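# Put blue foam block, else cardboard box, into tote

## Task

Check the room floor for a blue foam block. If one is there, place it in the tote next to the door; if none is there, place the cardboard box in that tote. The placed item must sit fully inside the tote with nothing sticking out past the rim, and must stay there without the robot holding it. The robot must not tip over or finish leaning.

## Robot and tools

ROBOT. A Hello Robot Stretch 3 with one arm: a two-wheel base (0.33 m long, 0.34 m wide) that can only drive straight or spin, a lift carrying the arm up a mast, and a telescoping arm that reaches out to the robot's right. To move the gripper along the robot's forward direction, drive the base. Spins pivot on the point between the drive wheels, 0.05 m behind the front edge. With the arm in and the wrist folded, a spin sweeps a 0.28 m radius; an unfolded, level wrist reaches past that. A loose object may occasionally get nudged by something outside your control.

FRAMES. Base frame: origin on the floor between the drive wheels, x forward, y left, z up. hand_pose is in this frame, at the point where closed fingertips meet; with all wrist joints at 0 its x axis is up, y points back toward the mast, z toward the rear. Odometry frame is the base frame at the start; heading is positive leftward, range -3.142 to 3.142, counted from wheel turns only (slip counts as travel).

execute_actions takes "actions", a list run in order (empty list: just report state and images). Each action is {"robot": command, "steps": n, "until": condition}; steps is 1 to 450 at 30 per second, default 1; {"steps": n} alone waits. A command holds any of:
- "base": exactly one key. translate_m: metres, an offset from where the base stands when this command begins, positive forward, magnitude up to 1. rotate_rad: radians, an offset, positive is counter-clockwise seen from above, magnitude up to 3.2.
- "joints": absolute targets, one number each, by name: lift_m 0 to 1.1 (arm height); arm_m 0 to 0.52 (extension); wrist_yaw_rad -1.345 to 4.42 (0 along the arm, positive toward the front, 3.0 folded over the base); wrist_pitch_rad -1.57 to 0.451 (0 level, negative tips down); wrist_roll_rad -2.911 to 2.911 (0 fingers side by side); gripper_m -0.089 to 0.179 (larger is wider; the real tip gap is smaller by about 0.007 near closed and 0.025 fully open, and zero under 0.007); head_pan_rad -3.953 to 1.73 (0 ahead, positive left, -1.57 along the arm); head_tilt_rad -1.53 to 0.419 (negative down). Unnamed joints keep their goals.
- "contact_limits": {"arm_m": effort percent, 1 to 100}, the effort at which that arm move halts; lower is softer, too low stops instantly. Values above the maximum are clipped.
Instead of one command, "robot" may be a list of up to 8 commands and {"pause_s": s} (s at most 15), run one after another; or {"stop": true}, which brakes everything and clears the queue. Motions run together and keep going across calls; a new command overrides at once. One bad value rejects the whole call and nothing runs.
"until": {"robot": {field: [op, number]}} with ops =, !=, <, <=, >, >= on readings, goals, statuses, refusals, queue, queue_left; {"robot": {"status": "ended"}} fires when nothing is moving and no queue runs; {"any": {"status": "ended"}} fires when any one motion ends. Don't wait for exact equality on a reading.

zoom_image: {"camera": "head_camera" | "nav_camera" | "wrist_camera", "region": [x0, y0, x1, y1]} in pixels of that camera's last image, origin top-left, at most 504 by 504. Head pan/tilt aims head_camera and nav_camera; wrist_camera rides on the gripper.

finished_scene: {"scene": current scene number}. Irreversible; call it only after every motion has ended and the item rests in the tote on its own.

SPEED. Base goes fast (0.30 m/s, 1.9 rad/s) only with lift_m under 0.30, arm_m under 0.03 and wrist_yaw_rad over 2.54; otherwise 0.10 m/s and 0.63 rad/s.

GRIPPER. Close to a value below the object's width (lower squeezes harder); open to at least 0.02 above where the tips first touched. Neither reading nor "done" proves a grasp; check cameras. Over-squeezing lets the stall guard weaken the grip; send a different value to re-squeeze.

SELF-COLLISION. Fold (yaw to 3.0) or unfold only with lift_m 0.32 to 0.95, pitch -0.4, roll about 0; once folded the lift may drop to 0.25. With yaw below -0.4, keep pitch at -0.5 or lower.

RESULTS. Each shows one instant plus an image per camera. base_status gives progress and goal in brackets; joint_goals, joint_status, measured_speeds, refusals, queue (idle/running/done/dropped/stopped), queue_left. Status words: moving, done (within tolerance), off_target (came to rest elsewhere, may still push), contact_stop (lift/arm hit something and went slack), time_out, stopped, not_commanded, torque_fault (wrist servo off about 10 s, goals refused). "refused:", "dropped:" and "replaced:" lines explain skipped or ended commands, counting from 0. on_its_own reports goals the robot changed itself, slack or off joints, loaded motors, and base_tilt when off by 3 degrees or more. lidar_m: 12 distances in 30-degree sectors from straight ahead going counter-clockwise, plane 0.17 m high, 0.15 to 12 m, "-" none. wrist_depth_mm and head_depth_mm: 7x7 median depths (head image sideways). motor_effort: percent, positive pushes toward higher values, peak in brackets, biased and noisy.

AVOID. Pushing the arm into something rigid with the gripper above about 0.45 m, a second push after a contact_stop, driving while holding or pressing on something fixed, snagging furniture (worst reversing). If leaning, undo the last move in small steps, pull the gripper free, and lower lift_m to about 0.2. Also avoid dropping or slamming objects, hard hits, and long wrist strain.

Each tool is called after "Call:" as name(argument=value, ...) on one line, values as JSON.

## Session

Call:
execute_actions(actions=[])

Scene clock: 0.00 s.
robot.base_odometry: x=+0.000 y=+0.000 heading=+0.000 (m, m, rad; robot's odometry frame)
robot.turned_by_wheels: +0.000 (rad since the last result)
robot.turned_by_imu: +0.000 (rad since the last result)
robot.base_tilt: forward=+1.1 right=+0.5 (deg)
robot.lidar_m: 0.90 0.90 1.08 1.29 1.54 0.94 0.84 0.84 1.00 1.86 2.18 1.02
robot.head_depth_mm: 924 922 918 923 926 926 928 / 905 902 904 903 906 908 906 / 886 881 887 887 889 889 890 / 866 865 865 869 867 871 870 / 848 848 848 850 852 855 853 / 831 831 834 834 834 837 835 / 814 816 816 818 820 820 822
robot.base_status: not_commanded
robot.joint_positions: lift_m=+0.307 arm_m=+0.002 wrist_yaw_rad=+2.973 wrist_pitch_rad=-0.331 wrist_roll_rad=+0.011 gripper_m=+0.037 head_pan_rad=-0.002 head_tilt_rad=+0.003
robot.joint_goals: lift_m=+0.307 arm_m=+0.002 wrist_yaw_rad=+2.973 wrist_pitch_rad=-0.331 wrist_roll_rad=+0.011 gripper_m=+0.037 head_pan_rad=-0.002 head_tilt_rad=+0.003
robot.joint_status: lift_m=not_commanded arm_m=not_commanded wrist_yaw_rad=not_commanded wrist_pitch_rad=not_commanded wrist_roll_rad=not_commanded gripper_m=not_commanded head_pan_rad=not_commanded head_tilt_rad=not_commanded
robot.measured_speeds: translate_m=+0.000 rotate_rad=+0.000 lift_m=+0.000 arm_m=+0.000 wrist_yaw_rad=+0.000 wrist_pitch_rad=+0.000 wrist_roll_rad=+0.000 head_pan_rad=+0.000 head_tilt_rad=+0.000
robot: refusals=0 queue=idle queue_left=0
robot.motor_effort: left_wheel=+0 right_wheel=+1 lift_m=+23 arm_m=+0 wrist_yaw_rad=+0 wrist_pitch_rad=+6 wrist_roll_rad=+0 gripper_m=+0 head_pan_rad=+0 head_tilt_rad=+2 (%)
robot.hand_pose: x=+0.0180 y=+0.0841 z=+0.3398 quat_wxyz=(+0.175, +0.708, +0.057, +0.681) (m; robot's base frame)
robot.wrist_depth_mm: - - - - - 963 769 / - - - - - - 776 / - - - - - - 807 / 837 825 816 827 808 812 769 / 654 656 - 657 683 658 658 / 546 551 - 549 527 550 547 / 470 480 - - 466 468 473
pictures: head_camera (sideways: a quarter turn clockwise sets it upright), nav_camera (sideways: a quarter turn counterclockwise sets it upright), wrist_camera
Images, in order (width x height): head_camera 896x504, nav_camera 672x504, wrist_camera 644x364.

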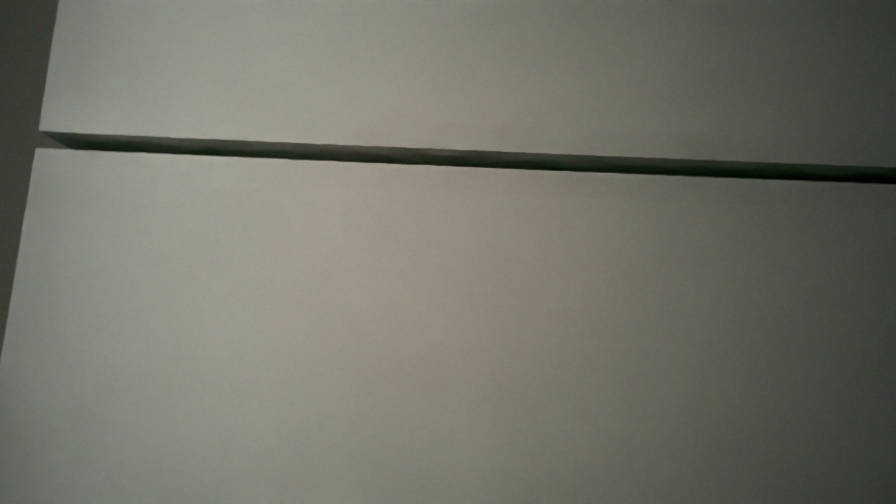

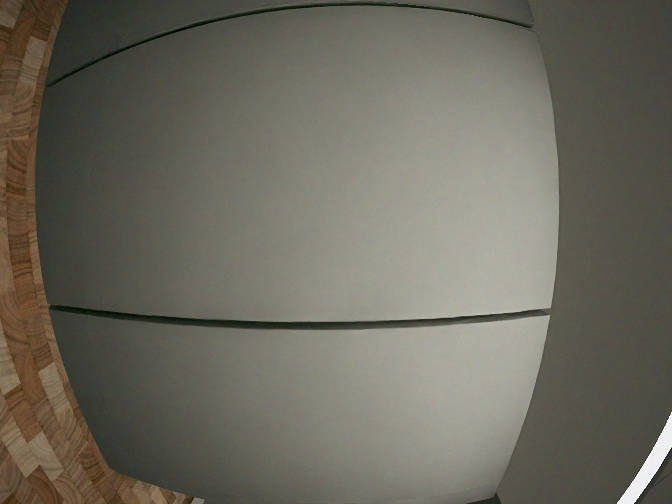

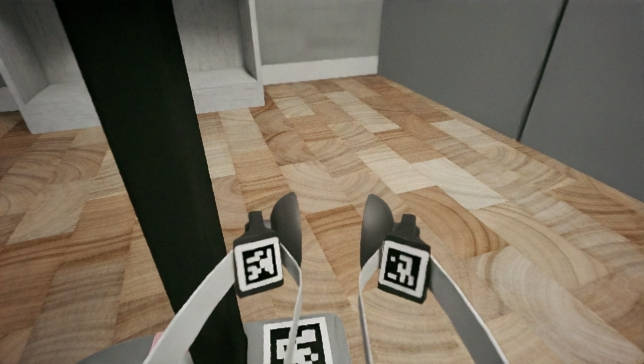

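Look around.

Call:
execute_actions(actions=[{"robot":{"joints":{"head_pan_rad":-1.57,"head_tilt_rad":-0.6}},"steps":200,"until":{"robot":{"status":"ended"}}}])

Call:
execute_actions(actions=[{"robot":{"joints":{"head_pan_rad":-3.14,"head_tilt_rad":-0.6}},"steps":200,"until":{"robot":{"status":"ended"}}}])

Call:
execute_actions(actions=[{"robot":{"joints":{"head_pan_rad":1.57,"head_tilt_rad":-0.6}},"steps":300,"until":{"robot":{"status":"ended"}}}])

Scene clock: 1.93 s.
robot.base_odometry: x=+0.000 y=+0.000 heading=+0.000 (m, m, rad; robot's odometry frame)
robot.turned_by_wheels: +0.000 (rad since the last result)
robot.turned_by_imu: +0.000 (rad since the last result)
robot.base_tilt: forward=+1.0 right=+0.6 (deg)
robot.lidar_m: 0.90 0.90 1.08 1.29 1.54 0.94 0.84 0.84 1.00 1.85 2.18 1.02
robot.head_depth_mm: 1634 1670 1719 1769 1723 1464 1230 / 1904 2062 2247 2180 1799 1456 1231 / 1870 2096 2346 2328 1779 1453 1229 / 1833 2040 2306 2327 1791 1451 1223 / 1818 2004 2251 2306 1785 1445 1219 / 1785 1987 2212 2300 1775 1443 1217 / 1769 1952 2175 2287 1784 1446 1219
robot.base_status: not_commanded
robot.joint_positions: lift_m=+0.307 arm_m=+0.002 wrist_yaw_rad=+2.973 wrist_pitch_rad=-0.331 wrist_roll_rad=+0.011 gripper_m=+0.037 head_pan_rad=-1.563 head_tilt_rad=-0.592
robot.joint_goals: lift_m=+0.307 arm_m=+0.002 wrist_yaw_rad=+2.973 wrist_pitch_rad=-0.331 wrist_roll_rad=+0.011 gripper_m=+0.037 head_pan_rad=-1.570 head_tilt_rad=-0.600
robot.joint_status: lift_m=not_commanded arm_m=not_commanded wrist_yaw_rad=not_commanded wrist_pitch_rad=not_commanded wrist_roll_rad=not_commanded gripper_m=not_commanded head_pan_rad=done head_tilt_rad=done
robot.measured_speeds: translate_m=+0.000 rotate_rad=+0.000 lift_m=+0.000 arm_m=+0.000 wrist_yaw_rad=+0.000 wrist_pitch_rad=+0.000 wrist_roll_rad=+0.000 head_pan_rad=+0.000 head_tilt_rad=+0.000
robot: refusals=0 queue=done queue_left=0
robot.motor_effort: left_wheel=+0(0) right_wheel=+0(1) lift_m=+24(23) arm_m=+0(0) wrist_yaw_rad=+0(0) wrist_pitch_rad=+6(6) wrist_roll_rad=+0(0) gripper_m=-1(1) head_pan_rad=-4(42) head_tilt_rad=-2(26) (%)
robot.hand_pose: x=+0.0180 y=+0.0841 z=+0.3398 quat_wxyz=(+0.175, +0.708, +0.057, +0.681) (m; robot's base frame)
robot.wrist_depth_mm: - - - - - 980 763 / - - - - - - 782 / - - - - - - 793 / 826 792 829 836 818 830 783 / 666 656 - 667 688 662 638 / 552 550 - 548 531 556 554 / 472 483 - - 467 466 471
pictures: head_camera (sideways: a quarter turn clockwise sets it upright), nav_camera (sideways: a quarter turn counterclockwise sets it upright), wrist_camera
Images, in order (width x height): head_camera 896x504, nav_camera 672x504, wrist_camera 644x364.

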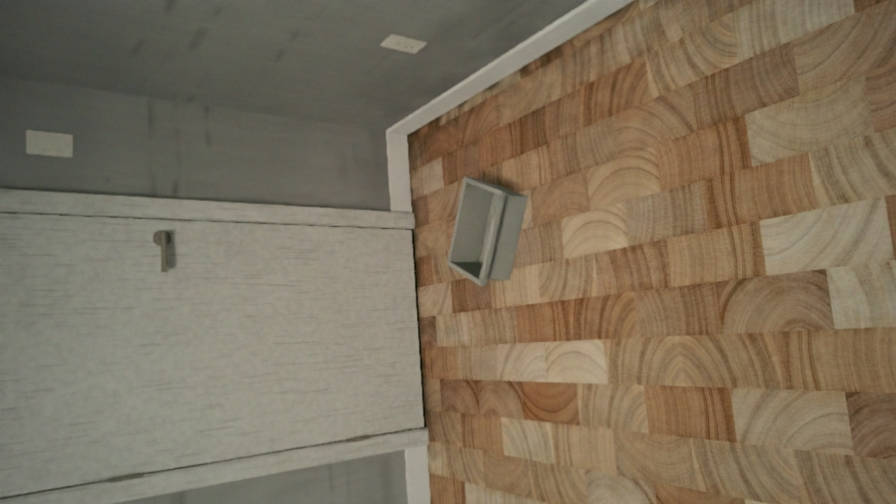

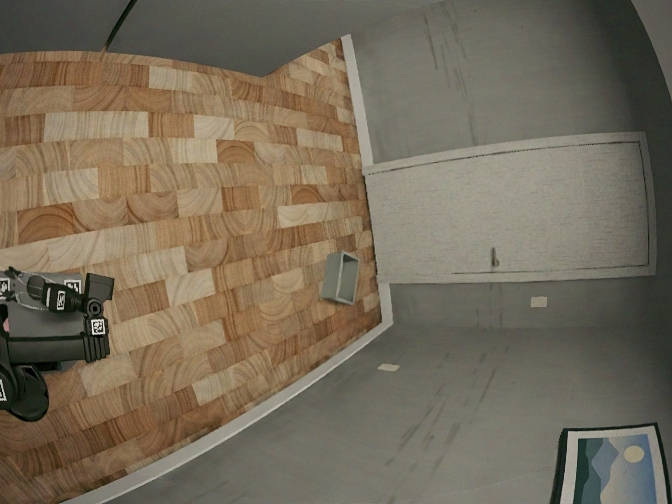

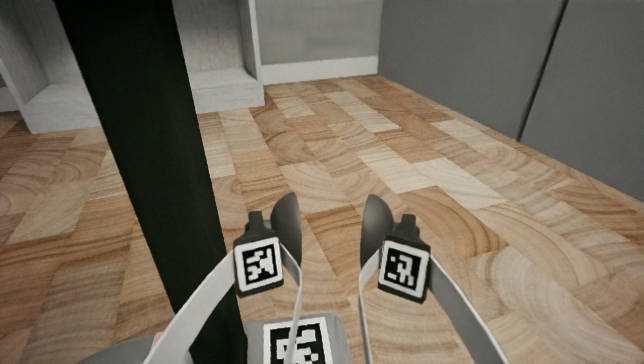

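Scene clock: 3.30 s.
robot.base_odometry: x=+0.000 y=+0.000 heading=+0.000 (m, m, rad; robot's odometry frame)
robot.turned_by_wheels: +0.000 (rad since the last result)
robot.turned_by_imu: +0.000 (rad since the last result)
robot.base_tilt: forward=+1.0 right=+0.4 (deg)
robot.lidar_m: 0.90 0.91 1.08 1.29 1.53 0.94 0.84 0.84 1.00 1.85 2.18 1.02
robot.head_depth_mm: 721 803 904 1037 1212 1385 1228 / 709 788 886 1015 1182 1382 1223 / 700 777 871 992 1157 1345 1227 / 689 763 854 973 1125 1339 1222 / 680 749 839 953 1100 1302 1221 / 669 739 827 935 1075 1269 1221 / 661 727 811 918 1049 1235 1221
robot.base_status: not_commanded
robot.joint_positions: lift_m=+0.307 arm_m=+0.002 wrist_yaw_rad=+2.973 wrist_pitch_rad=-0.331 wrist_roll_rad=+0.011 gripper_m=+0.037 head_pan_rad=-3.133 head_tilt_rad=-0.592
robot.joint_goals: lift_m=+0.307 arm_m=+0.002 wrist_yaw_rad=+2.973 wrist_pitch_rad=-0.331 wrist_roll_rad=+0.011 gripper_m=+0.037 head_pan_rad=-3.140 head_tilt_rad=-0.600
robot.joint_status: lift_m=not_commanded arm_m=not_commanded wrist_yaw_rad=not_commanded wrist_pitch_rad=not_commanded wrist_roll_rad=not_commanded gripper_m=not_commanded head_pan_rad=done head_tilt_rad=done
robot.measured_speeds: translate_m=+0.000 rotate_rad=+0.000 lift_m=+0.000 arm_m=+0.000 wrist_yaw_rad=+0.000 wrist_pitch_rad=+0.000 wrist_roll_rad=+0.000 head_pan_rad=+0.000 head_tilt_rad=+0.000
robot: refusals=0 queue=done queue_left=0
robot.motor_effort: left_wheel=+0(1) right_wheel=+0(1) lift_m=+24(23) arm_m=+0(0) wrist_yaw_rad=+0(0) wrist_pitch_rad=+6(7) wrist_roll_rad=+0(0) gripper_m=-1(0) head_pan_rad=-4(44) head_tilt_rad=-2(2) (%)
robot.hand_pose: x=+0.0180 y=+0.0841 z=+0.3398 quat_wxyz=(+0.175, +0.708, +0.057, +0.681) (m; robot's base frame)
robot.wrist_depth_mm: - - - - - 993 762 / - - - - - - 775 / - - - - - - 813 / 822 817 832 838 819 820 789 / 669 665 - 664 673 651 658 / 557 552 - 556 536 543 546 / 470 490 - - 469 471 467
pictures: head_camera (sideways: a quarter turn clockwise sets it upright), nav_camera (sideways: a quarter turn counterclockwise sets it upright), wrist_camera
Images, in order (width x height): head_camera 896x504, nav_camera 672x504, wrist_camera 644x364.

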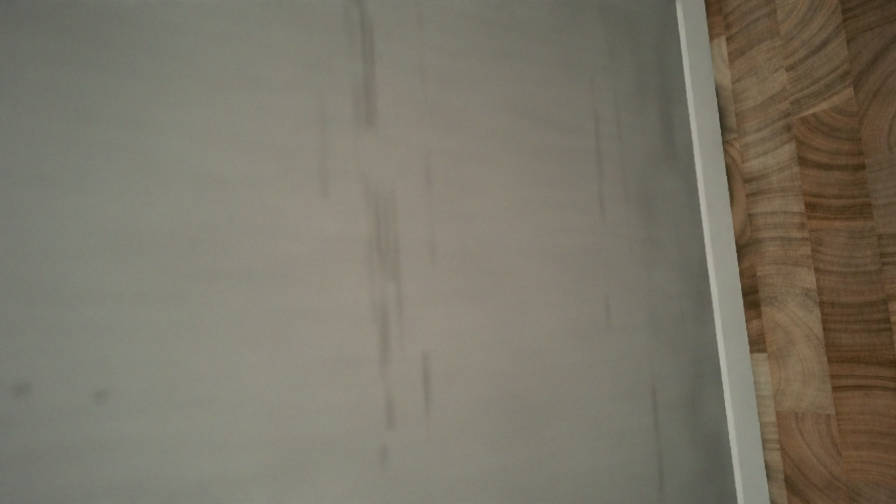

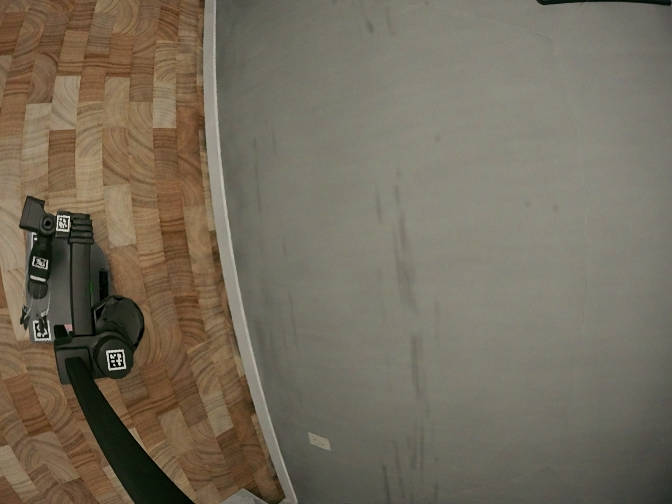

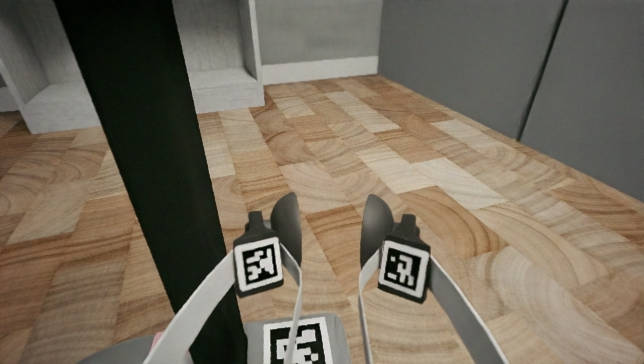

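Scene clock: 6.13 s.
robot.base_odometry: x=+0.000 y=+0.000 heading=+0.000 (m, m, rad; robot's odometry frame)
robot.turned_by_wheels: +0.000 (rad since the last result)
robot.turned_by_imu: +0.000 (rad since the last result)
robot.base_tilt: forward=+1.1 right=+0.5 (deg)
robot.lidar_m: 0.90 0.91 1.08 1.29 1.53 0.94 0.84 0.84 1.01 1.85 2.19 1.02
robot.head_depth_mm: 1404 1557 1712 1842 1737 1463 1226 / 1381 1532 1721 1989 1783 1456 1229 / 1359 1505 1688 1912 1787 1450 1225 / 1329 1438 1616 1829 1721 1441 1221 / 1316 1398 1566 1657 1700 1448 1224 / 1294 1381 1542 1646 1683 1446 1231 / 1275 1353 1504 1612 1672 1481 -
robot.base_status: not_commanded
robot.joint_positions: lift_m=+0.307 arm_m=+0.002 wrist_yaw_rad=+2.973 wrist_pitch_rad=-0.331 wrist_roll_rad=+0.011 gripper_m=+0.037 head_pan_rad=+1.563 head_tilt_rad=-0.592
robot.joint_goals: lift_m=+0.307 arm_m=+0.002 wrist_yaw_rad=+2.973 wrist_pitch_rad=-0.331 wrist_roll_rad=+0.011 gripper_m=+0.037 head_pan_rad=+1.570 head_tilt_rad=-0.600
robot.joint_status: lift_m=not_commanded arm_m=not_commanded wrist_yaw_rad=not_commanded wrist_pitch_rad=not_commanded wrist_roll_rad=not_commanded gripper_m=not_commanded head_pan_rad=done head_tilt_rad=done
robot.measured_speeds: translate_m=+0.000 rotate_rad=+0.000 lift_m=+0.000 arm_m=+0.000 wrist_yaw_rad=+0.000 wrist_pitch_rad=+0.000 wrist_roll_rad=+0.000 head_pan_rad=+0.000 head_tilt_rad=+0.000
robot: refusals=0 queue=done queue_left=0
robot.motor_effort: left_wheel=+0(0) right_wheel=+0(0) lift_m=+24(23) arm_m=+0(0) wrist_yaw_rad=-1(1) wrist_pitch_rad=+6(6) wrist_roll_rad=+0(0) gripper_m=-1(0) head_pan_rad=+3(43) head_tilt_rad=-3(2) (%)
robot.hand_pose: x=+0.0180 y=+0.0841 z=+0.3398 quat_wxyz=(+0.175, +0.708, +0.057, +0.681) (m; robot's base frame)
robot.wrist_depth_mm: - - - - - 973 758 / - - - - - - 776 / - - - - - - 812 / 813 807 821 813 816 813 774 / 663 662 - 663 685 652 657 / 553 555 - 550 533 545 542 / 471 487 - - 463 467 467
pictures: head_camera (sideways: a quarter turn clockwise sets it upright), nav_camera (sideways: a quarter turn counterclockwise sets it upright), wrist_camera
Images, in order (width x height): head_camera 896x504, nav_camera 672x504, wrist_camera 644x364.

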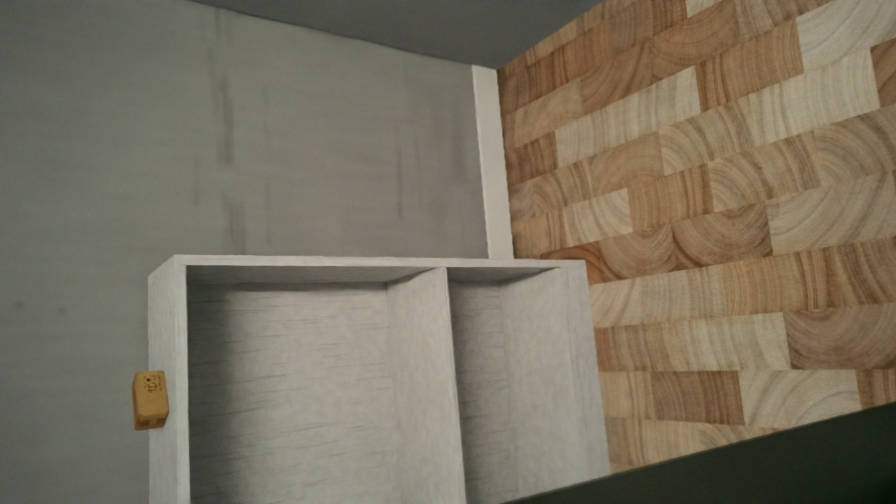

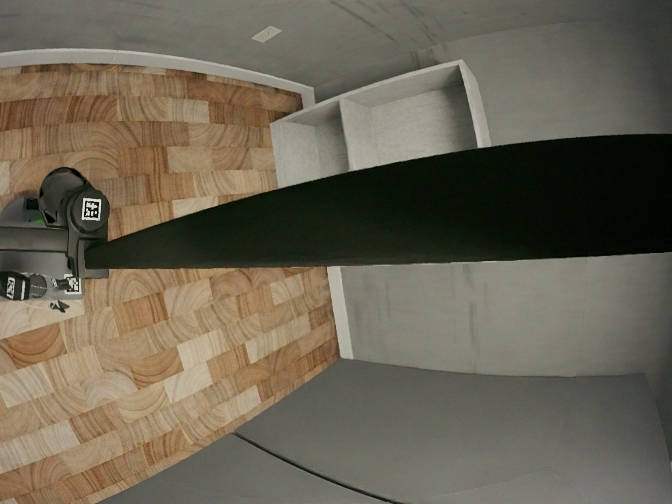

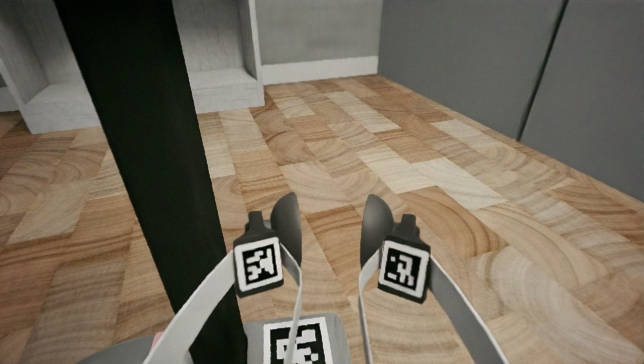

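Call:
execute_actions(actions=[{"robot":{"joints":{"head_pan_rad":-0.9,"head_tilt_rad":-0.5}},"steps":300,"until":{"robot":{"status":"ended"}}}])

Scene clock: 8.30 s.
robot.base_odometry: x=+0.000 y=+0.000 heading=+0.000 (m, m, rad; robot's odometry frame)
robot.turned_by_wheels: +0.000 (rad since the last result)
robot.turned_by_imu: +0.000 (rad since the last result)
robot.base_tilt: forward=+1.1 right=+0.5 (deg)
robot.lidar_m: 0.90 0.90 1.08 1.29 1.54 0.94 0.84 0.84 1.00 1.86 2.18 1.02
robot.head_depth_mm: 1827 1947 2107 2284 1978 1564 1294 / 1907 2047 2238 2425 1969 1556 1288 / 2002 2177 2379 2538 1970 1562 1285 / 2103 2313 2542 2654 1961 1544 1282 / 2193 2351 2600 1740 1809 1548 1283 / 1127 1208 1299 1411 1539 1539 1275 / 1002 1062 1129 1216 1305 1420 1281
robot.base_status: not_commanded
robot.joint_positions: lift_m=+0.307 arm_m=+0.002 wrist_yaw_rad=+2.973 wrist_pitch_rad=-0.331 wrist_roll_rad=+0.011 gripper_m=+0.037 head_pan_rad=-0.893 head_tilt_rad=-0.507
robot.joint_goals: lift_m=+0.307 arm_m=+0.002 wrist_yaw_rad=+2.973 wrist_pitch_rad=-0.331 wrist_roll_rad=+0.011 gripper_m=+0.037 head_pan_rad=-0.900 head_tilt_rad=-0.500
robot.joint_status: lift_m=not_commanded arm_m=not_commanded wrist_yaw_rad=not_commanded wrist_pitch_rad=not_commanded wrist_roll_rad=not_commanded gripper_m=not_commanded head_pan_rad=done head_tilt_rad=done
robot.measured_speeds: translate_m=+0.000 rotate_rad=+0.000 lift_m=+0.000 arm_m=+0.000 wrist_yaw_rad=+0.000 wrist_pitch_rad=+0.000 wrist_roll_rad=+0.000 head_pan_rad=+0.000 head_tilt_rad=+0.000
robot: refusals=0 queue=done queue_left=0
robot.motor_effort: left_wheel=+0(0) right_wheel=+0(0) lift_m=+24(23) arm_m=+0(0) wrist_yaw_rad=+0(0) wrist_pitch_rad=+7(6) wrist_roll_rad=+0(0) gripper_m=+1(0) head_pan_rad=-4(43) head_tilt_rad=+4(12) (%)
robot.hand_pose: x=+0.0180 y=+0.0841 z=+0.3398 quat_wxyz=(+0.175, +0.708, +0.057, +0.681) (m; robot's base frame)
robot.wrist_depth_mm: - - - - - 958 765 / - - - - - - 786 / - - - - - - 795 / 830 806 815 819 816 814 769 / 657 656 - 655 683 661 656 / 549 551 - 551 532 552 542 / 467 485 - - 468 469 473
pictures: head_camera (sideways: a quarter turn clockwise sets it upright), nav_camera (sideways: a quarter turn counterclockwise sets it upright), wrist_camera
Images, in order (width x height): head_camera 896x504, nav_camera 672x504, wrist_camera 644x364.

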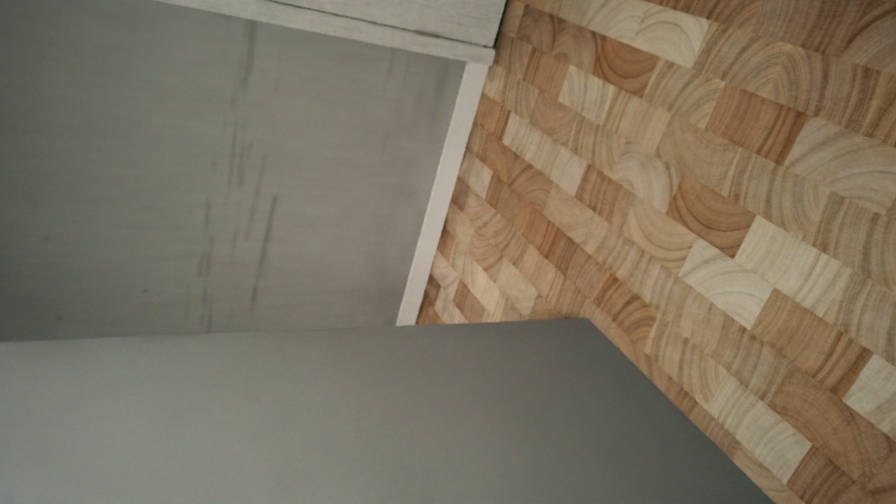

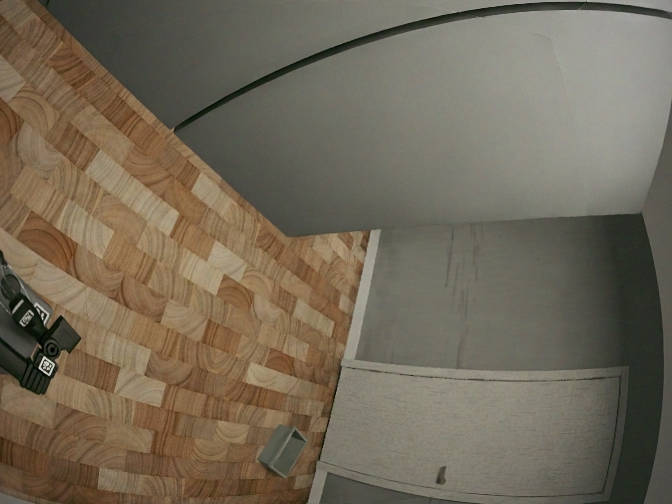

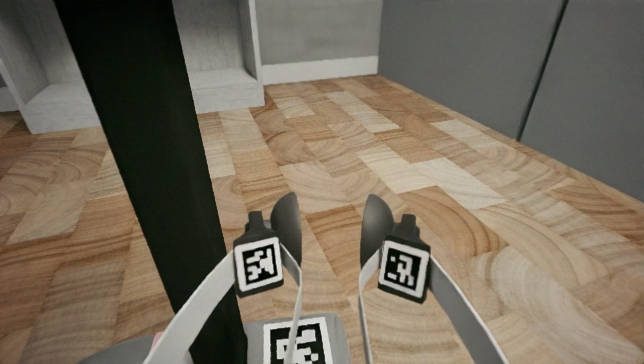

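Call:
execute_actions(actions=[{"robot":[{"joints":{"lift_m":0.27,"head_pan_rad":1.4,"head_tilt_rad":-0.7}},{"base":{"rotate_rad":-1.5}},{"base":{"translate_m":1.0}}],"steps":450,"until":{"robot":{"status":"ended"}}}])

Scene clock: 17.60 s.
robot.base_odometry: x=+0.071 y=-0.998 heading=-1.500 (m, m, rad; robot's odometry frame)
robot.turned_by_wheels: -1.500 (rad since the last result)
robot.turned_by_imu: -1.518 (rad since the last result)
robot.base_tilt: forward=+1.1 right=+0.4 (deg)
robot.lidar_m: 1.18 1.19 1.50 1.04 1.05 1.31 2.29 1.16 0.76 0.70 0.71 0.88
robot.head_depth_mm: 1874 1962 2080 2003 1630 1366 1179 / 2260 2410 2444 2030 1627 1363 1172 / 2834 3124 2679 2012 1625 1364 1173 / 3555 3697 2663 2005 1589 1360 1170 / 871 974 1109 1293 1499 1353 1167 / 848 948 1074 1247 1477 1355 1169 / 831 923 1044 1203 1416 1354 1216
robot.base_status: done (translate_m +1.0000 of +1.0000)
robot.joint_positions: lift_m=+0.270 arm_m=+0.002 wrist_yaw_rad=+2.973 wrist_pitch_rad=-0.332 wrist_roll_rad=+0.011 gripper_m=+0.037 head_pan_rad=+1.393 head_tilt_rad=-0.692
robot.joint_goals: lift_m=+0.270 arm_m=+0.002 wrist_yaw_rad=+2.973 wrist_pitch_rad=-0.332 wrist_roll_rad=+0.011 gripper_m=+0.037 head_pan_rad=+1.400 head_tilt_rad=-0.700
robot.joint_status: lift_m=done arm_m=not_commanded wrist_yaw_rad=not_commanded wrist_pitch_rad=not_commanded wrist_roll_rad=not_commanded gripper_m=not_commanded head_pan_rad=done head_tilt_rad=done
robot.measured_speeds: translate_m=+0.000 rotate_rad=+0.000 lift_m=+0.000 arm_m=+0.000 wrist_yaw_rad=+0.000 wrist_pitch_rad=+0.000 wrist_roll_rad=+0.000 head_pan_rad=+0.000 head_tilt_rad=+0.000
robot: refusals=0 queue=done queue_left=0
robot.motor_effort: left_wheel=+2(9) right_wheel=-2(8) lift_m=+20(26) arm_m=+0(0) wrist_yaw_rad=+0(0) wrist_pitch_rad=+7(7) wrist_roll_rad=+0(0) gripper_m=+0(0) head_pan_rad=+4(43) head_tilt_rad=-2(16) (%)
robot.hand_pose: x=+0.0180 y=+0.0840 z=+0.3027 quat_wxyz=(+0.176, +0.708, +0.057, +0.681) (m; robot's base frame)
robot.wrist_depth_mm: 817 - 935 - - - - / 858 - - - - - - / 901 - - - - - - / 754 749 770 739 753 748 752 / 605 610 - 600 623 603 601 / 508 494 - 511 485 504 497 / 441 - - - 433 427 428
pictures: head_camera (sideways: a quarter turn clockwise sets it upright), nav_camera (sideways: a quarter turn counterclockwise sets it upright), wrist_camera
Images, in order (width x height): head_camera 896x504, nav_camera 672x504, wrist_camera 644x364.

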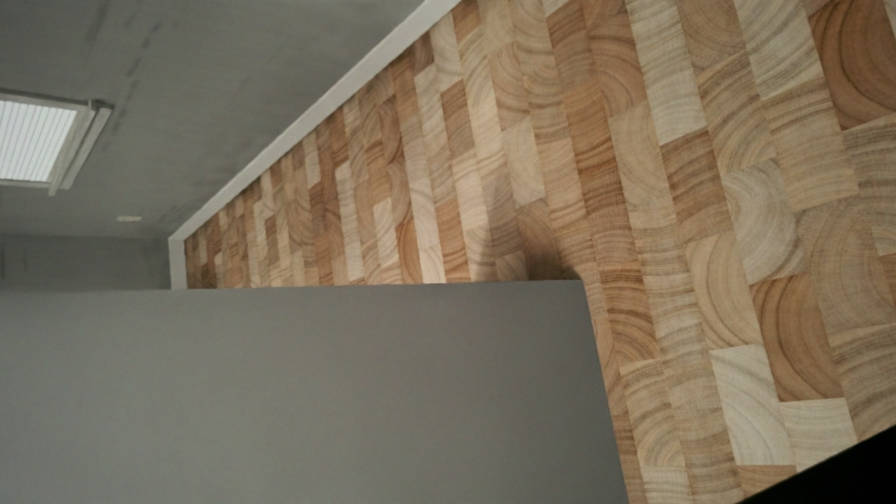

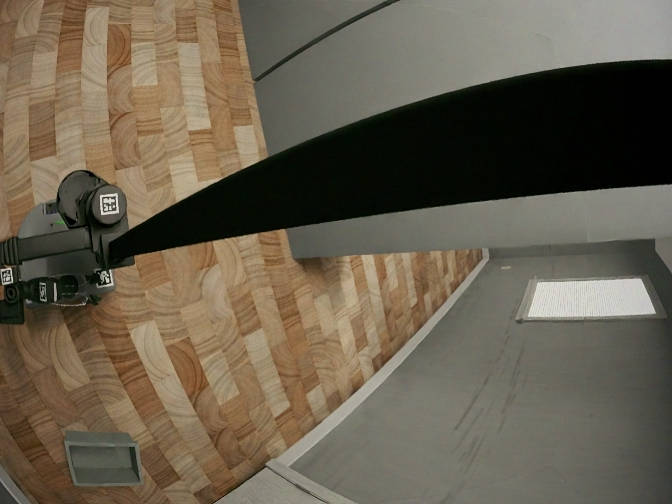

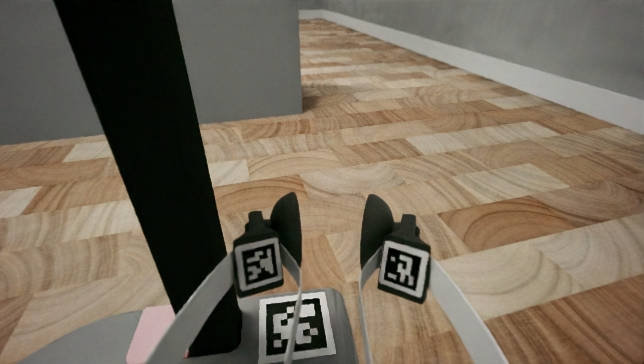

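Call:
execute_actions(actions=[{"robot":[{"base":{"translate_m":0.3},"joints":{"head_pan_rad":0.3,"head_tilt_rad":-0.6}},{"base":{"rotate_rad":1.3}},{"base":{"translate_m":1.0}}],"steps":450,"until":{"robot":{"status":"ended"}}}])

Scene clock: 28.47 s.
robot.base_odometry: x=+1.072 y=-1.495 heading=-0.200 (m, m, rad; robot's odometry frame)
robot.turned_by_wheels: +1.300 (rad since the last result)
robot.turned_by_imu: +1.319 (rad since the last result)
robot.base_tilt: forward=+1.1 right=+0.3 (deg)
robot.lidar_m: 0.81 2.74 0.59 0.49 1.11 2.02 1.60 1.28 0.60 0.51 0.50 0.54
robot.head_depth_mm: 1243 1267 1267 1277 1285 1292 1199 / 1750 1763 1813 1804 1678 1443 1220 / 2643 2902 2888 2289 1759 1439 1226 / 2705 2983 3175 2273 1763 1444 1216 / 2685 2979 3135 2267 1758 1431 1211 / 2666 2830 2988 2268 1754 1424 1211 / 2677 2845 3148 2250 1746 1429 1210
robot.base_status: done (translate_m +1.0000 of +1.0000)
robot.joint_positions: lift_m=+0.270 arm_m=+0.002 wrist_yaw_rad=+2.973 wrist_pitch_rad=-0.332 wrist_roll_rad=+0.011 gripper_m=+0.037 head_pan_rad=+0.307 head_tilt_rad=-0.605
robot.joint_goals: lift_m=+0.270 arm_m=+0.002 wrist_yaw_rad=+2.973 wrist_pitch_rad=-0.332 wrist_roll_rad=+0.011 gripper_m=+0.037 head_pan_rad=+0.300 head_tilt_rad=-0.600
robot.joint_status: lift_m=done arm_m=not_commanded wrist_yaw_rad=not_commanded wrist_pitch_rad=not_commanded wrist_roll_rad=not_commanded gripper_m=not_commanded head_pan_rad=done head_tilt_rad=done
robot.measured_speeds: translate_m=+0.000 rotate_rad=+0.000 lift_m=+0.000 arm_m=+0.000 wrist_yaw_rad=+0.000 wrist_pitch_rad=+0.000 wrist_roll_rad=+0.000 head_pan_rad=+0.000 head_tilt_rad=+0.000
robot: refusals=0 queue=done queue_left=0
robot.motor_effort: left_wheel=-2(7) right_wheel=+3(12) lift_m=+20(21) arm_m=+0(0) wrist_yaw_rad=+0(1) wrist_pitch_rad=+7(7) wrist_roll_rad=+0(1) gripper_m=+0(0) head_pan_rad=-4(43) head_tilt_rad=+2(10) (%)
robot.hand_pose: x=+0.0180 y=+0.0840 z=+0.3026 quat_wxyz=(+0.176, +0.708, +0.057, +0.681) (m; robot's base frame)
robot.wrist_depth_mm: - - 522 516 622 - - / - - 574 570 698 - - / - - 661 619 760 - - / 775 746 682 691 751 757 740 / 606 601 - 599 623 600 599 / 504 506 - 509 488 502 506 / 444 - - - 432 430 433
pictures: head_camera (sideways: a quarter turn clockwise sets it upright), nav_camera (sideways: a quarter turn counterclockwise sets it upright), wrist_camera
Images, in order (width x height): head_camera 896x504, nav_camera 672x504, wrist_camera 644x364.

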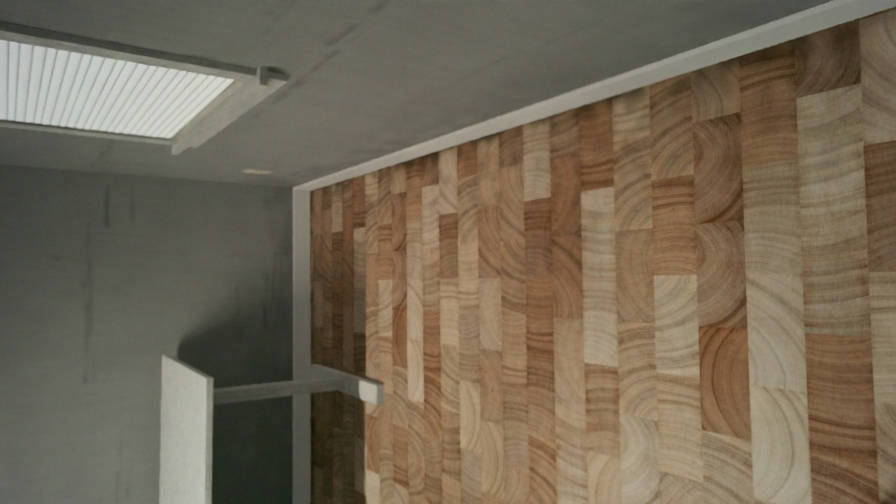

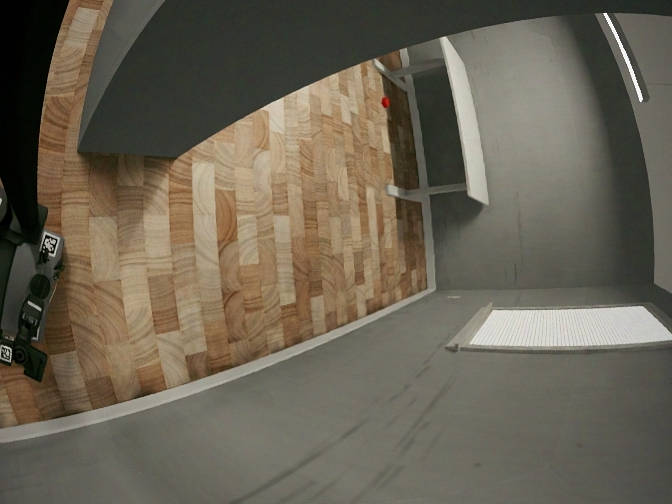

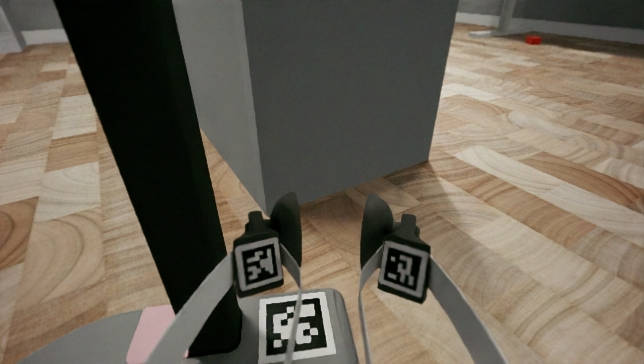

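Call:
execute_actions(actions=[{"robot":[{"base":{"rotate_rad":0.45},"joints":{"head_pan_rad":1.0,"head_tilt_rad":-0.6}},{"base":{"translate_m":0.9}}],"steps":450,"until":{"robot":{"status":"ended"}}}])

Scene clock: 35.23 s.
robot.base_odometry: x=+1.944 y=-1.273 heading=+0.250 (m, m, rad; robot's odometry frame)
robot.turned_by_wheels: +0.450 (rad since the last result)
robot.turned_by_imu: +0.457 (rad since the last result)
robot.base_tilt: forward=+1.0 right=+0.4 (deg)
robot.lidar_m: 1.85 2.41 3.03 1.33 0.55 0.63 1.74 0.73 0.56 0.54 0.57 0.81
robot.head_depth_mm: 2716 2743 2895 2289 1775 1451 1219 / 3066 3306 3216 2282 1762 1439 1217 / 3233 3567 3190 2276 1767 1435 1214 / 3069 3429 3187 2274 1756 1439 1216 / 2856 3167 3098 2262 1756 1438 1220 / 2732 3063 3152 2258 1752 1430 1210 / 2645 2938 3074 2251 1742 1426 1213
robot.base_status: done (translate_m +0.9000 of +0.9000)
robot.joint_positions: lift_m=+0.270 arm_m=+0.002 wrist_yaw_rad=+2.973 wrist_pitch_rad=-0.332 wrist_roll_rad=+0.011 gripper_m=+0.037 head_pan_rad=+0.993 head_tilt_rad=-0.605
robot.joint_goals: lift_m=+0.270 arm_m=+0.002 wrist_yaw_rad=+2.973 wrist_pitch_rad=-0.332 wrist_roll_rad=+0.011 gripper_m=+0.037 head_pan_rad=+1.000 head_tilt_rad=-0.600
robot.joint_status: lift_m=done arm_m=not_commanded wrist_yaw_rad=not_commanded wrist_pitch_rad=not_commanded wrist_roll_rad=not_commanded gripper_m=not_commanded head_pan_rad=done head_tilt_rad=done
robot.measured_speeds: translate_m=+0.000 rotate_rad=+0.000 lift_m=+0.000 arm_m=+0.000 wrist_yaw_rad=+0.000 wrist_pitch_rad=+0.000 wrist_roll_rad=+0.000 head_pan_rad=+0.000 head_tilt_rad=+0.000
robot: refusals=0 queue=done queue_left=0
robot.motor_effort: left_wheel=-3(9) right_wheel=+3(11) lift_m=+21(20) arm_m=+0(0) wrist_yaw_rad=+0(0) wrist_pitch_rad=+7(7) wrist_roll_rad=+0(0) gripper_m=-1(0) head_pan_rad=+4(43) head_tilt_rad=+3(1) (%)
robot.hand_pose: x=+0.0180 y=+0.0840 z=+0.3026 quat_wxyz=(+0.176, +0.708, +0.057, +0.681) (m; robot's base frame)
robot.wrist_depth_mm: 391 - - - - - - / 425 - - - - - - / 451 - - - - - - / 494 517 767 763 751 750 755 / 545 561 - 609 631 607 592 / 507 502 - 509 487 501 508 / 448 - - - 428 429 433
pictures: head_camera (sideways: a quarter turn clockwise sets it upright), nav_camera (sideways: a quarter turn counterclockwise sets it upright), wrist_camera
Images, in order (width x height): head_camera 896x504, nav_camera 672x504, wrist_camera 644x364.

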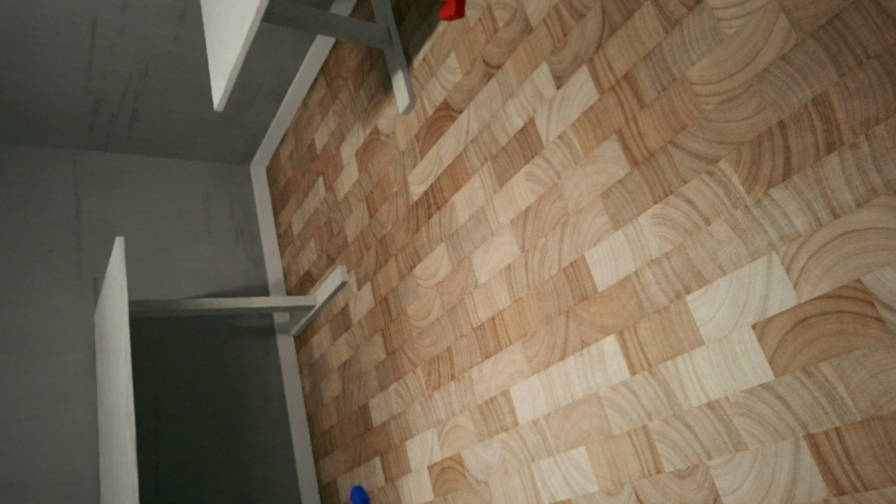

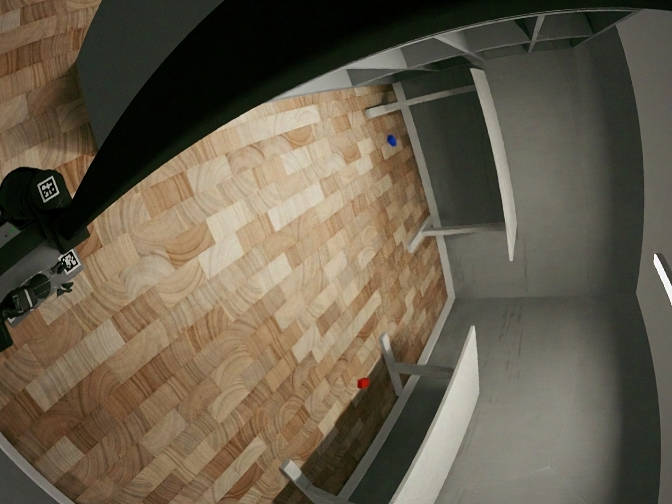

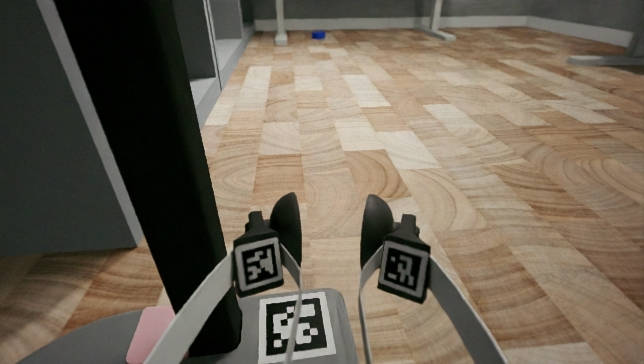

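Call:
execute_actions(actions=[{"robot":[{"base":{"translate_m":0.4},"joints":{"head_pan_rad":0.4,"head_tilt_rad":-0.8}},{"base":{"rotate_rad":1.25}},{"base":{"translate_m":1.0}},{"base":{"translate_m":0.6}}],"steps":450,"until":{"robot":{"status":"ended"}}}])

Scene clock: 49.73 s.
robot.base_odometry: x=+2.445 y=+0.422 heading=+1.500 (m, m, rad; robot's odometry frame)
robot.turned_by_wheels: +1.250 (rad since the last result)
robot.turned_by_imu: +1.270 (rad since the last result)
robot.base_tilt: forward=+1.0 right=+0.5 (deg)
robot.lidar_m: 1.25 1.66 1.31 1.33 1.58 1.58 2.11 2.12 1.50 1.46 1.01 1.69
robot.head_depth_mm: 1167 870 1802 1712 1481 1300 1136 / 1166 914 1847 1807 1511 1293 1130 / 1164 912 1895 1801 1503 1294 1135 / 1162 913 1943 1816 1511 1291 1138 / 1164 1688 1986 1812 1504 1297 1130 / 1152 1729 2030 1804 1501 1292 1131 / 1151 1774 1999 1750 1504 1292 1134
robot.base_status: done (translate_m +0.6000 of +0.6000)
robot.joint_positions: lift_m=+0.270 arm_m=+0.002 wrist_yaw_rad=+2.973 wrist_pitch_rad=-0.332 wrist_roll_rad=+0.011 gripper_m=+0.037 head_pan_rad=+0.407 head_tilt_rad=-0.791
robot.joint_goals: lift_m=+0.270 arm_m=+0.002 wrist_yaw_rad=+2.973 wrist_pitch_rad=-0.332 wrist_roll_rad=+0.011 gripper_m=+0.037 head_pan_rad=+0.400 head_tilt_rad=-0.800
robot.joint_status: lift_m=done arm_m=not_commanded wrist_yaw_rad=not_commanded wrist_pitch_rad=not_commanded wrist_roll_rad=not_commanded gripper_m=not_commanded head_pan_rad=done head_tilt_rad=done
robot.measured_speeds: translate_m=+0.000 rotate_rad=+0.000 lift_m=+0.000 arm_m=+0.000 wrist_yaw_rad=+0.000 wrist_pitch_rad=+0.000 wrist_roll_rad=+0.000 head_pan_rad=+0.000 head_tilt_rad=+0.000
robot: refusals=0 queue=done queue_left=0
robot.motor_effort: left_wheel=-3(8) right_wheel=+3(11) lift_m=+21(20) arm_m=+0(1) wrist_yaw_rad=+0(0) wrist_pitch_rad=+7(7) wrist_roll_rad=+0(0) gripper_m=+0(1) head_pan_rad=-3(39) head_tilt_rad=-2(17) (%)
robot.hand_pose: x=+0.0180 y=+0.0839 z=+0.3026 quat_wxyz=(+0.176, +0.708, +0.057, +0.681) (m; robot's base frame)
robot.wrist_depth_mm: - - - - - - - / - - - - - - - / 948 - - - - - - / 754 729 751 753 751 756 747 / 608 598 - 599 632 599 593 / 509 506 - 516 486 499 500 / 442 - - - 431 430 428
pictures: head_camera (sideways: a quarter turn clockwise sets it upright), nav_camera (sideways: a quarter turn counterclockwise sets it upright), wrist_camera
Images, in order (width x height): head_camera 896x504, nav_camera 672x504, wrist_camera 644x364.

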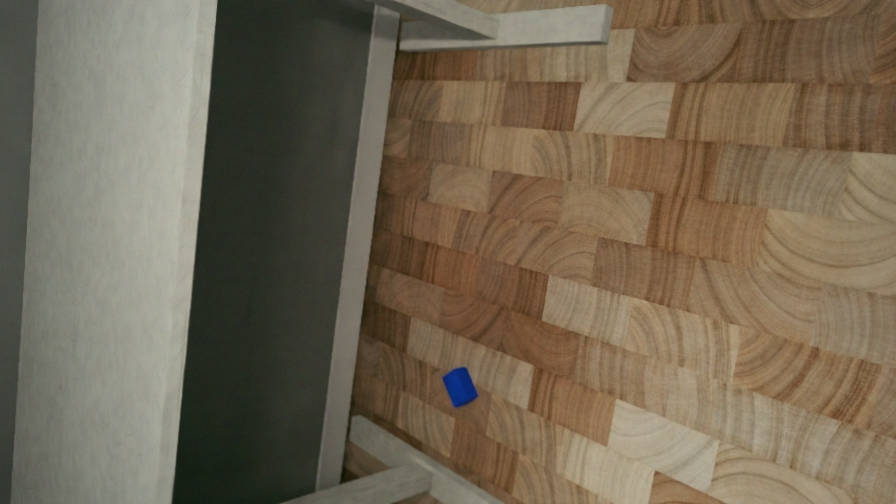

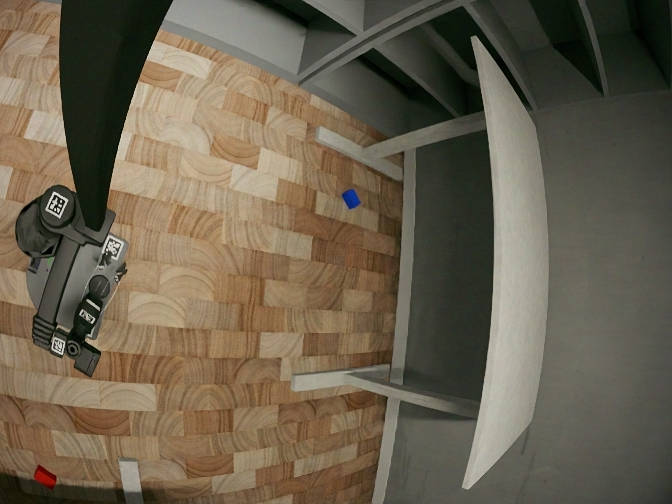

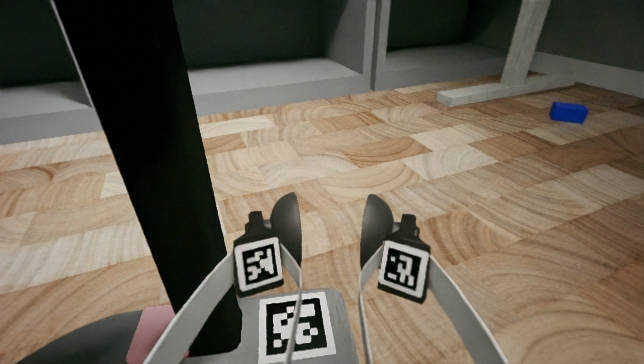

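Call:
execute_actions(actions=[{"robot":[{"base":{"translate_m":0.3},"joints":{"head_pan_rad":-1.57,"head_tilt_rad":-1.0}},{"base":{"rotate_rad":1.5}},{"base":{"translate_m":0.8}},{"joints":{"lift_m":0.5,"wrist_pitch_rad":-0.4}},{"joints":{"wrist_yaw_rad":0.0,"gripper_m":0.15}},{"joints":{"wrist_pitch_rad":-1.5}}],"steps":450,"until":{"robot":{"status":"ended"}}}])

Scene clock: 65.87 s.
robot.base_odometry: x=+1.675 y=+0.834 heading=+3.000 (m, m, rad; robot's odometry frame)
robot.turned_by_wheels: +1.500 (rad since the last result)
robot.turned_by_imu: +1.521 (rad since the last result)
robot.base_tilt: forward=+1.0 right=+0.4 (deg)
robot.lidar_m: 0.46 0.89 0.88 0.85 2.67 2.38 1.75 2.14 1.21 1.11 0.66 1.09
robot.head_depth_mm: 643 530 470 1518 1345 1205 1097 / 647 531 460 1523 1345 1243 - / 648 532 451 1527 1367 - - / 648 532 452 1493 1342 1206 - / 648 533 452 1465 1347 1204 1098 / 648 533 452 1449 1334 1190 1097 / 649 533 453 416 1331 1209 1099
robot.base_status: done (translate_m +0.8000 of +0.8000)
robot.joint_positions: lift_m=+0.500 arm_m=+0.002 wrist_yaw_rad=+0.003 wrist_pitch_rad=-0.411 wrist_roll_rad=+0.012 gripper_m=+0.150 head_pan_rad=-1.563 head_tilt_rad=-0.988
robot.joint_goals: lift_m=+0.500 arm_m=+0.002 wrist_yaw_rad=+0.000 wrist_pitch_rad=-0.400 wrist_roll_rad=+0.012 gripper_m=+0.150 head_pan_rad=-1.570 head_tilt_rad=-1.000
robot.joint_status: lift_m=done arm_m=not_commanded wrist_yaw_rad=moving wrist_pitch_rad=done wrist_roll_rad=not_commanded gripper_m=done head_pan_rad=done head_tilt_rad=done
robot.measured_speeds: translate_m=+0.000 rotate_rad=+0.000 lift_m=+0.000 arm_m=+0.000 wrist_yaw_rad=+0.000 wrist_pitch_rad=+0.000 wrist_roll_rad=+0.000 head_pan_rad=+0.000 head_tilt_rad=+0.000
robot: refusals=0 queue=running queue_left=1
robot.motor_effort: left_wheel=-3(9) right_wheel=+4(12) lift_m=+27(27) arm_m=+0(1) wrist_yaw_rad=-3(2) wrist_pitch_rad=+6(6) wrist_roll_rad=+0(0) gripper_m=+0(84) head_pan_rad=-4(47) head_tilt_rad=-4(17) (%)
robot.hand_pose: x=-0.0209 y=-0.3724 z=+0.5140 quat_wxyz=(+0.689, +0.145, -0.696, -0.145) (m; robot's base frame)
robot.wrist_depth_mm: 671 715 747 825 909 - - / 722 761 833 900 - - - / 776 820 913 - - - - / 810 901 970 - - - 888 / 492 879 858 845 853 883 846 / 491 - 724 730 728 707 731 / 627 618 610 635 634 624 641
pictures: head_camera (sideways: a quarter turn clockwise sets it upright), nav_camera (sideways: a quarter turn counterclockwise sets it upright), wrist_camera
Images, in order (width x height): head_camera 896x504, nav_camera 672x504, wrist_camera 644x364.

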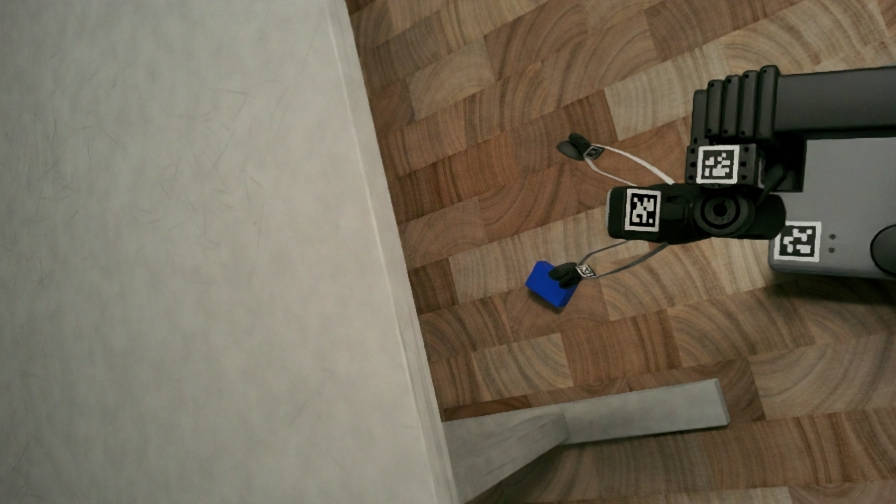

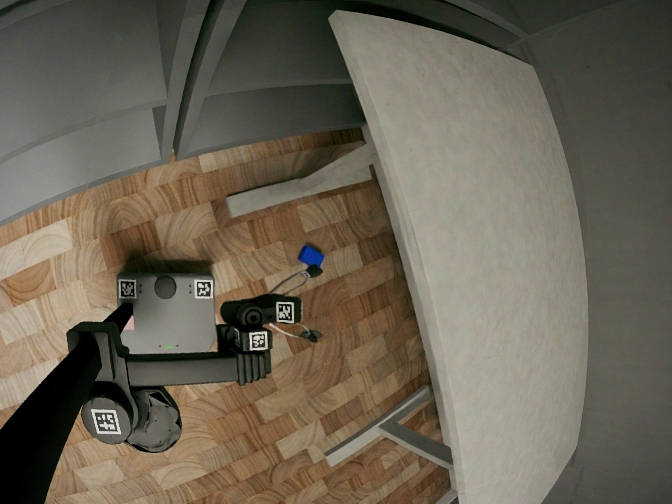

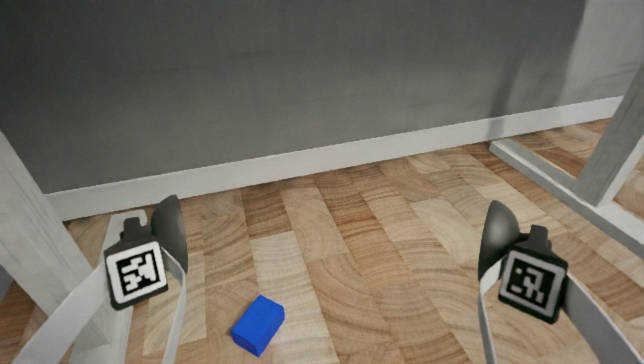

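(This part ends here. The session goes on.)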